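# Pull the lettered cube off the intact shelf strip

## Task

Remove the lettered cube sitting on the one strip that is not broken from the shelf; until that cube is clear of the shelf, no other strip may be shifted in or out beyond a tiny amount, or the attempt fails. Afterwards keep the cube motionless in the gripper, well above the table and in front of the shelf.

## Robot and tools

Robot: two xArm7 arms with parallel grippers, named left_arm and right_arm. The names are labels only, not image sides. left_arm is mounted on the +y side, with its base at (+0.034, +0.321, 0) m and yaw quaternion wxyz (+0.995, 0, 0, +0.104). right_arm's base is at (+0.032, -0.324, 0) m with quat (+0.999, 0, 0, +0.037).

Scene frame: origin on the table surface midway between the arms, +x out across the table toward the shelf side, +z up, +y toward left_arm. All positions are in metres and all quaternions are w first (qw, qx, qy, qz).

Gripper frame: the fingers extend along the gripper's own +z and close along its y axis. The reported end_effector_position is the pinch point between the pads when closed, roughly 2 cm short of the fingertips. Closing pushes the tips about 10 mm further along +z. The reported hand position may be slightly off, more so when the arm is stretched far.

The 16-number row, used by both execute_actions and move: one flat list covering both arms. First left_arm: x, y, z, qw, qx, qy, qz, opening. Then right_arm in the same order. x, y, z is an absolute target for the pinch point, and the quaternion is an absolute target orientation, both in the scene frame. Opening runs from -1 (closed) to +1 (fully open, 0.084 m). Always fill all 16 numbers, even for an arm that should stay put. For that arm, repeat its last reported position and quaternion and its desired opening. To hold an orientation steady, resend the same quaternion rather than copying a drifted one from the result. A target more than 0.6 m from the arm's last reported position along any gripper axis is refused, and nothing is sent.

execute_actions(actions, pictures): the actions list holds zero or one item.
- An empty list returns the current state only.
- {"rows": [[16 numbers], ...], "steps": n} runs up to 15 control steps of 1/30 s each. One row is applied per step, and the last row repeats if there are fewer rows than steps. The default is 15 steps.
- {"steps": n} without rows is a wait of up to 300 steps, counted from the previous result, so your thinking time eats into it.
- pictures (boolean) chooses whether camera images come back; they are included by default.

move(target, speed): target is one 16-number row as above. Each gripper travels in a straight line toward its pose, and both paths finish together. The duration is 0.5 to 10 s; a longer move is cut off at 10 s, short of the target. speed is the path's top speed in m/s, from 0.002 to 0.5, default 0.25. Rotation is capped at twice that value in rad/s. The opening is applied when the move begins. Paths ignore obstacles and the other arm. The hand lags, can wander, and can overshoot speed when the arm is nearly straight. The result adds a move: line giving the outcome (done, off_target, moving, held, fault) and any limits applied, plus each gripper's distance to its pose. limits=paced means the pose was clipped. limits=held means some steps were blocked, after which the arm may jump quickly.

wait(seconds): 0 to 10 s of simulation with no new command. Arms continue only toward their last clipped pose.

zoom_image(camera, region): magnifies part of the newest image from cam_head_left, cam_head_right, cam_left_wrist or cam_right_wrist. region is [x0, y0, x1, y1] in pixels, with (0,0) at the top-left and a maximum size of 504x504. Every image is 896x504.

show_instructions(): displays the scene's reference pages. read_manual(section): returns licence texts only. finished_scene(scene): ends and grades the current scene and cannot be reversed. Call it only once the cube is held still in the final spot.

Control behaviour: at each step the commanded pose is clipped to within 70 mm and 16 degrees of the measured pose. The inverse kinematics favours position over orientation. A distant target therefore needs several calls; check each result and continue from there. Joints are limited to 3.14 rad/s. The state line lists each arm's pose and velocities. A "pose unreachable" line or HELD marks steps the clearance check changed or blocked. The Hand target line shows the pose the controller is currently heading to.

Gripping: grip_measured reports the actual finger opening on the same -1..1 scale. To keep hold of something, command an opening well under grip_measured, since a bigger gap means a firmer squeeze (about 24 N per pad at most). A quick close can push harder than that. Sending back the measured value still presses lightly.

Things to avoid:
- Moving any strip other than the intact one before the cube comes out.
- Knocking anything off the table.
- Dropping the cube or letting it slip.
- Letting the arms collide or press on each other.
- Fast impacts, or targets placed far past a contact point, which press hard.

The cube may be nudged by an outside disturbance now and then. If a joint reaches its load limit, that arm backs off, freezes for 10 s and drops the rest of the call. The limits in N m are waist 45.5, shoulder 45.5, upper arm roll 27.3, elbow 27.3, forearm roll 27.3, wrist pitch 18.2, wrist roll 18.2, and a carried load counts toward them. Motors warm up while holding weight. MOTOR HOT appears from 65 °C, and at 80 °C the arm is braked (OVER-TEMPERATURE FAULT). Keep holds short and the arm's posture relaxed. Smooth, efficient and quick motion is preferred.

Each tool is called after "Request:" in YAML: its name, and indented under it one key for each argument.

Reference images:

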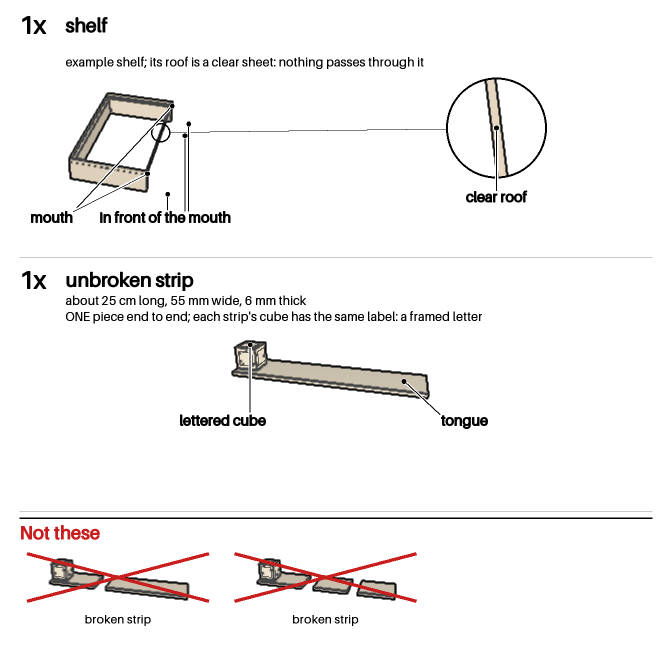

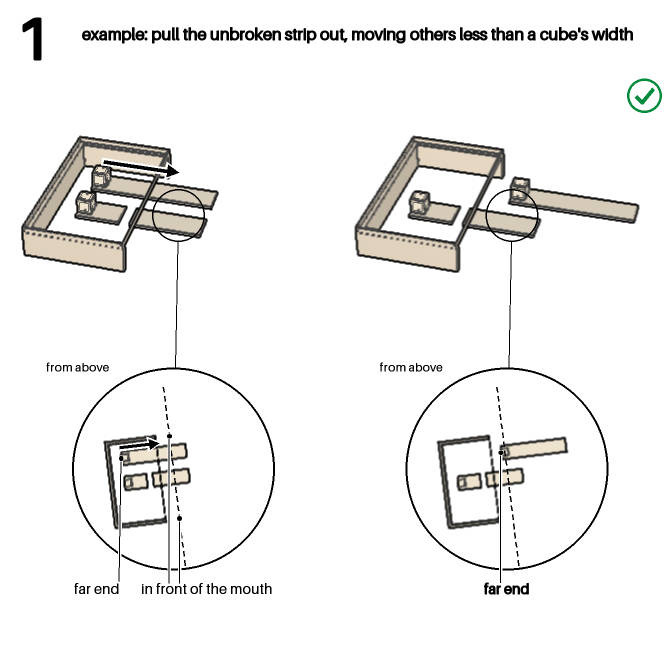

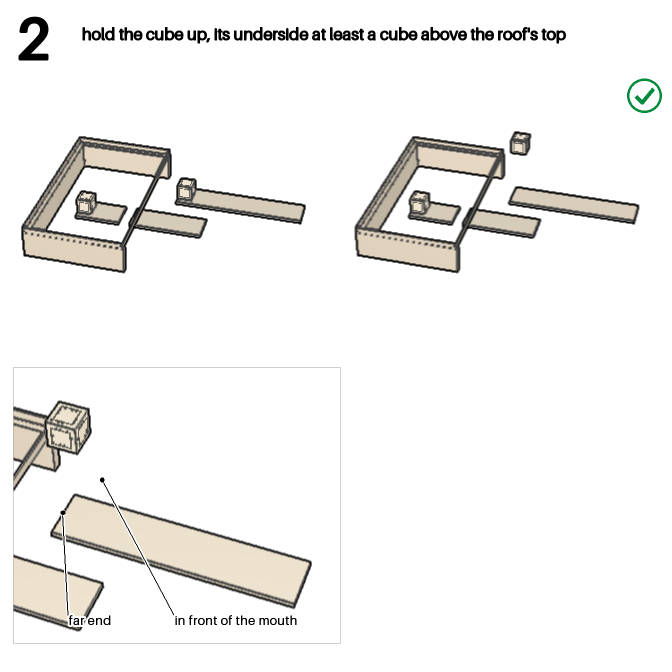

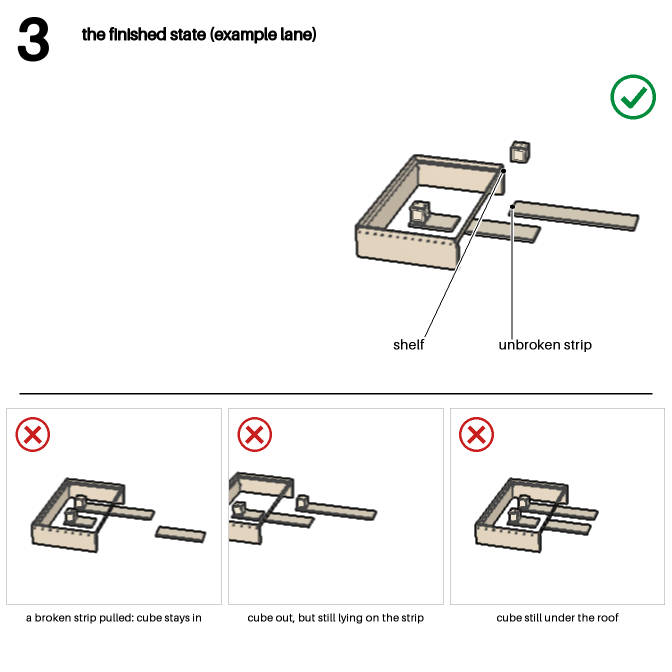

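## Session

Request:
execute_actions:
  actions: []

Scene clock: 0.00 s of 4200.00 s.
left_arm: end_effector_position=(+0.1021, +0.0594, +0.1555) grip_measured=+1.00 end_effector_quat_wxyz=(-0.357, +0.229, +0.726, -0.542) end_effector_velocity=(+0.000, +0.000, +0.000) end_effector_angular_velocity=(-0.000, +0.001, +0.001) | right_arm: end_effector_position=(+0.3783, -0.0073, +0.3887) grip_measured=+1.00 end_effector_quat_wxyz=(-0.454, +0.595, +0.660, -0.065) end_effector_velocity=(+0.000, -0.000, -0.000) end_effector_angular_velocity=(-0.000, -0.000, -0.001)
Joint positions: left_arm=[-1.969 -1.467  1.851  0.293  0.31   0.969  2.974  0.084] | right_arm=[ 0.52   0.326 -0.339  1.768  0.876  2.059 -1.255  0.084]
Joint velocities: left_arm=[ 0.001 -0.    -0.    -0.    -0.001  0.    -0.    -0.   ] | right_arm=[-0.  0. -0. -0. -0. -0.  0. -0.]
Hand target (left_arm): +0.102, +0.059, +0.156; -0.357, +0.229, +0.726, -0.542
Hand target (right_arm): +0.378, -0.007, +0.389; -0.454, +0.595, +0.660, -0.065

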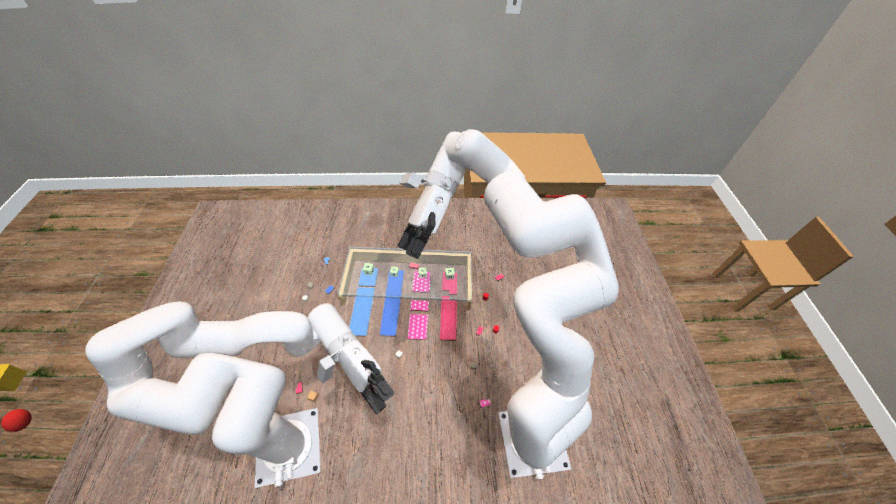

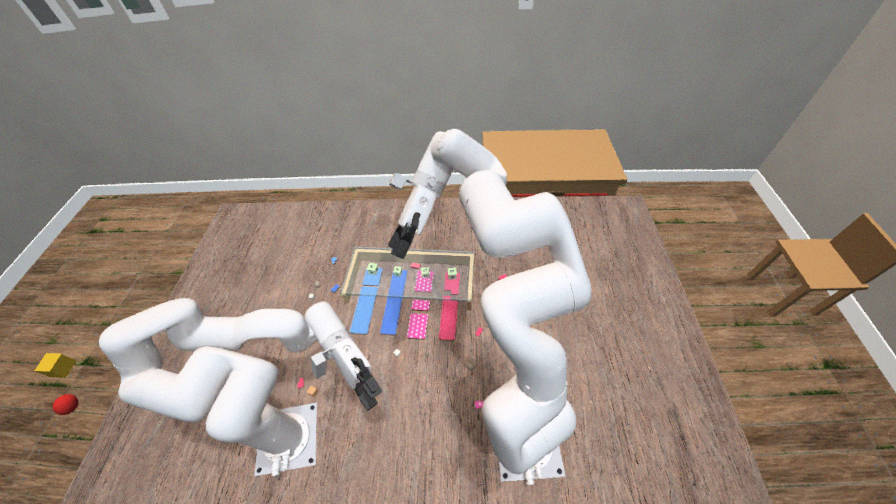

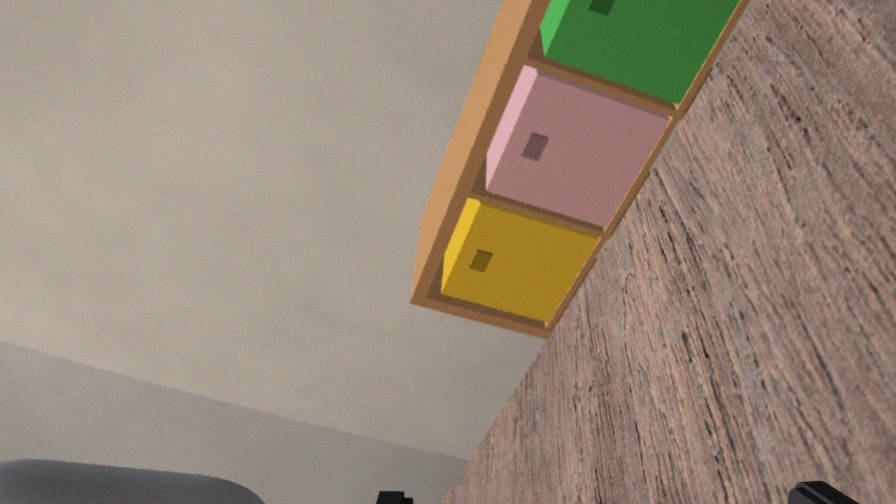

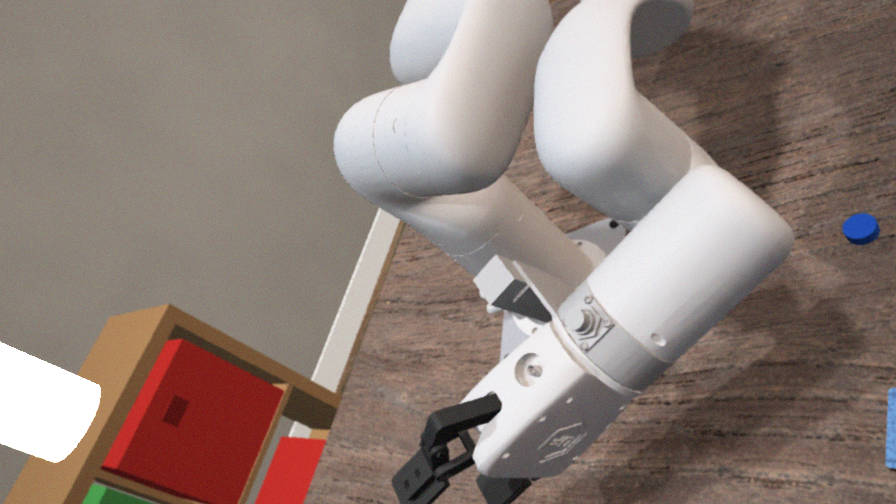

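Request:
move:
  target: [0.15,0.3,0.3,-0.357,0.229,0.726,-0.542,1, 0.42,0.0,0.42,0,1,0,0,1]

Scene clock: 5.63 s of 4200.00 s.
left_arm: end_effector_position=(+0.1463, +0.2789, +0.2878) grip_measured=+1.00 end_effector_quat_wxyz=(-0.357, +0.230, +0.725, -0.542) end_effector_velocity=(+0.000, +0.000, +0.000) end_effector_angular_velocity=(-0.001, +0.000, +0.002) | right_arm: end_effector_position=(+0.4202, -0.0002, +0.4200) grip_measured=+1.00 end_effector_quat_wxyz=(-0.000, +1.000, -0.001, -0.000) end_effector_velocity=(+0.000, -0.000, +0.001) end_effector_angular_velocity=(-0.003, +0.001, -0.006)
Joint positions: left_arm=[-1.355 -1.529  1.387  0.605 -0.032  1.914  2.849  0.084] | right_arm=[ 0.857  0.177 -0.28   1.883  0.05   1.713  0.665  0.084]
Joint velocities: left_arm=[ 0.001 -0.    -0.     0.    -0.001 -0.001 -0.     0.   ] | right_arm=[-0.     0.004 -0.     0.009 -0.001  0.007  0.006 -0.   ]
Hand target (left_arm): +0.146, +0.279, +0.288; -0.357, +0.230, +0.725, -0.542
Hand target (right_arm): +0.420, -0.000, +0.420; +0.000, +1.000, -0.001, -0.000
Off the commanded pose (left_arm): 0.025 m, 0 deg.
Off the commanded pose (right_arm): 0.000 m, 0 deg.
move: held (left_arm); limits=held; held on 17 of 124 steps (left_arm), including the last (left_arm)
pose unreachable (left arm): on one or more control steps of this call this arm could not follow its commanded pose, so it was not sent that pose on those steps. On the call's last step it was still not sent that pose. It may still have moved: this result reports where it is.
cause: the commanded pose would bring two parts of the arm too close to each other (its gripper and another part of the arm, with joints 3 (upper arm roll) to 7 (wrist roll) between them).

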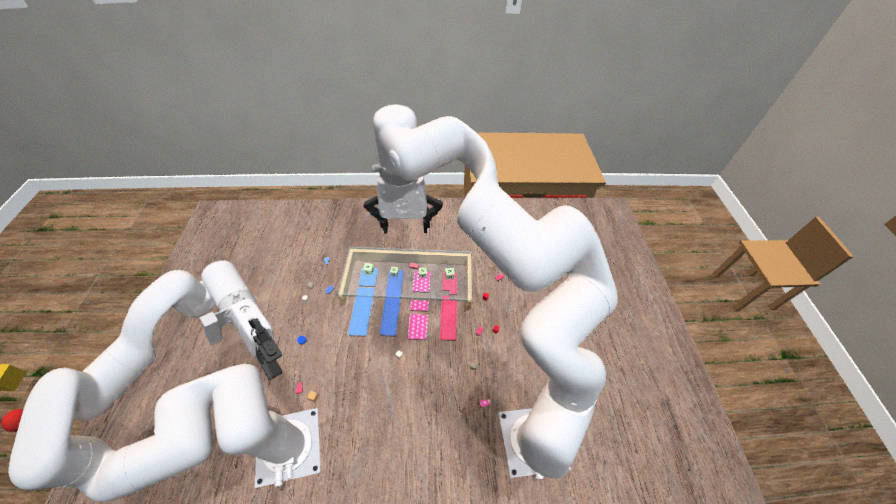

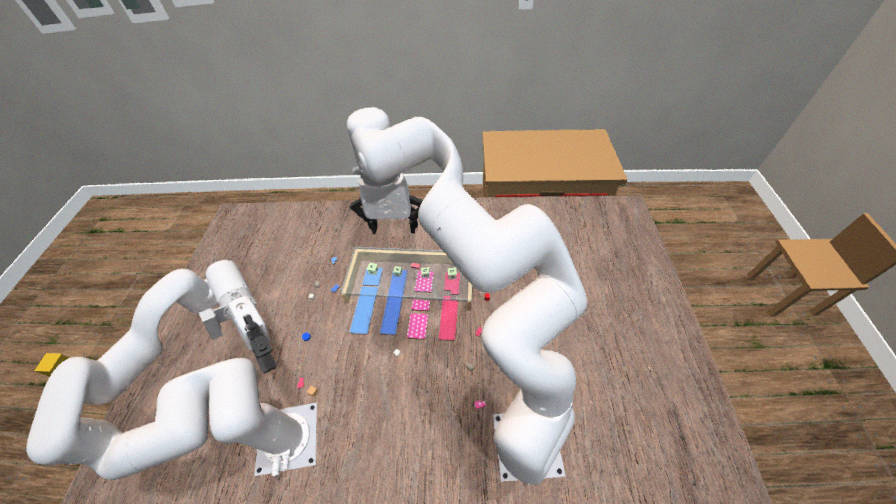

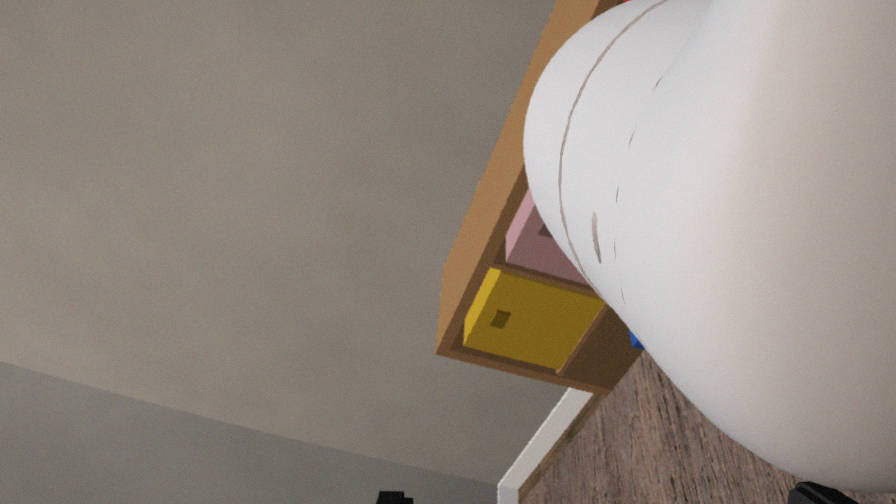

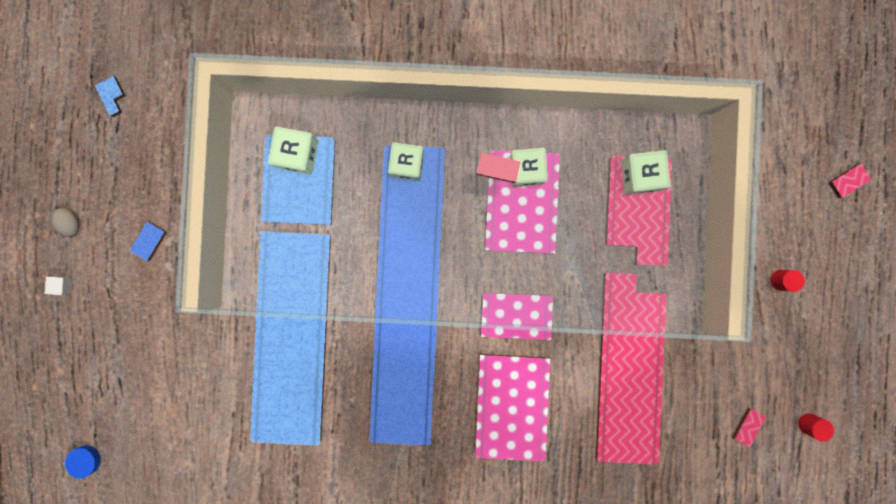

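Request:
move:
  target: [0.146,0.279,0.288,-0.357,0.23,0.725,-0.542,1, 0.358,0.07,0.05,0,1,-0.025,0,0.7]

Scene clock: 9.87 s of 4200.00 s.
left_arm: end_effector_position=(+0.1460, +0.2790, +0.2880) grip_measured=+1.00 end_effector_quat_wxyz=(-0.357, +0.230, +0.725, -0.542) end_effector_velocity=(-0.000, +0.000, -0.001) end_effector_angular_velocity=(+0.002, +0.000, -0.002) | right_arm: end_effector_position=(+0.3592, +0.0718, +0.0506) grip_measured=+0.70 end_effector_quat_wxyz=(-0.001, +1.000, -0.025, -0.000) end_effector_velocity=(-0.005, -0.001, -0.006) end_effector_angular_velocity=(-0.009, +0.008, +0.005)
Joint positions: left_arm=[-1.355 -1.529  1.387  0.605 -0.033  1.915  2.849  0.084] | right_arm=[ 0.972  0.398 -0.172  1.08   0.107  0.689  0.855  0.073]
Joint velocities: left_arm=[-0.     0.001  0.001  0.     0.002  0.002 -0.    -0.   ] | right_arm=[ 0.003  0.008  0.004 -0.005  0.001 -0.001 -0.    -0.   ]
Hand target (left_arm): +0.146, +0.279, +0.288; -0.357, +0.230, +0.725, -0.542
Hand target (right_arm): +0.359, +0.072, +0.050; -0.000, +1.000, -0.025, -0.001
Off the commanded pose (left_arm): 0.000 m, 0 deg.
Off the commanded pose (right_arm): 0.002 m, 0 deg.
move: done

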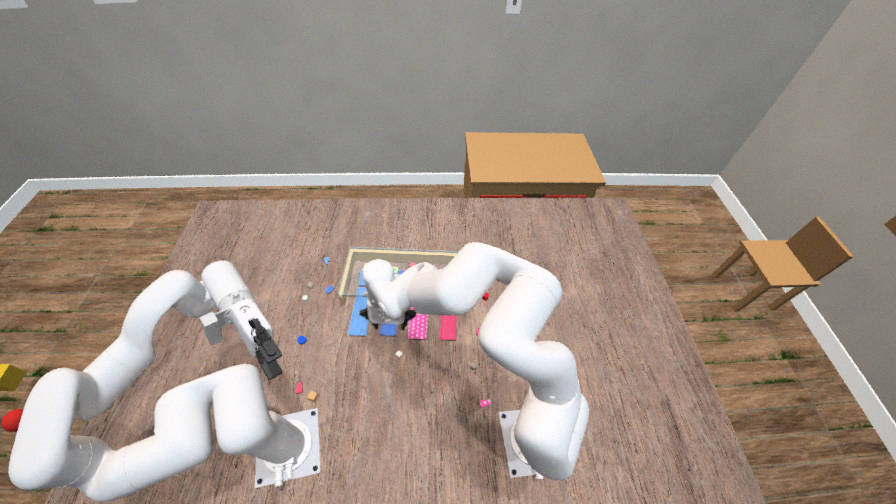

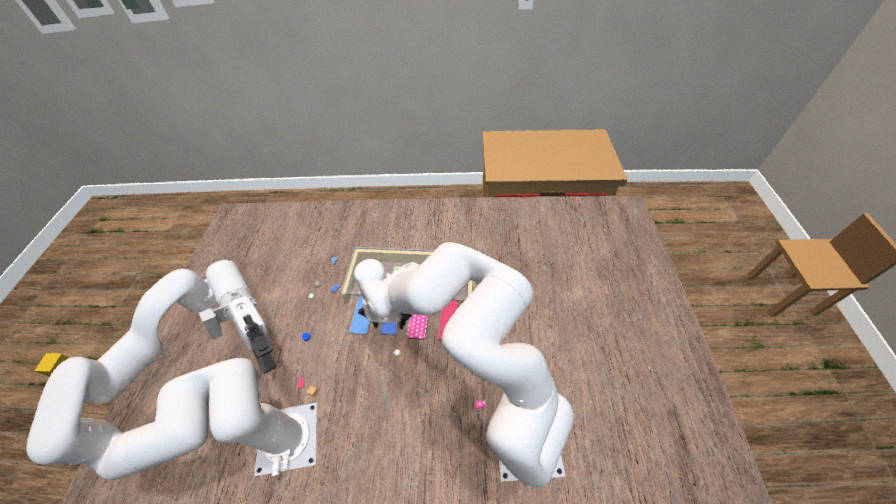

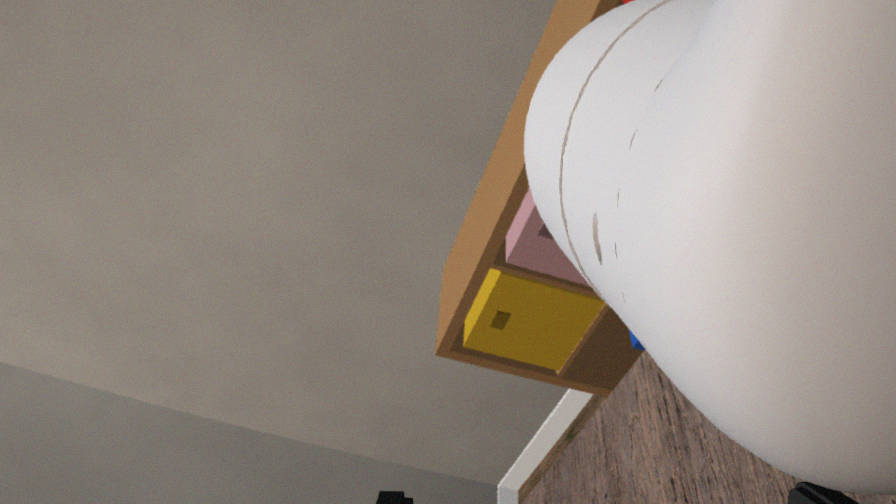

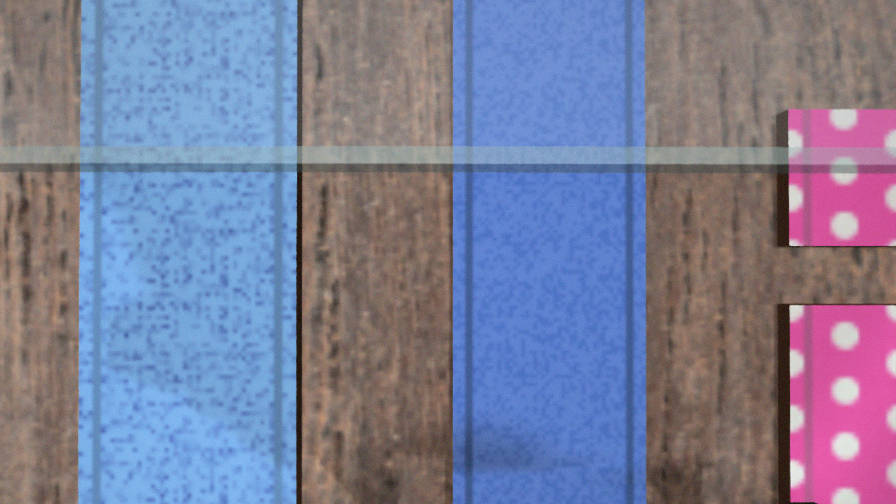

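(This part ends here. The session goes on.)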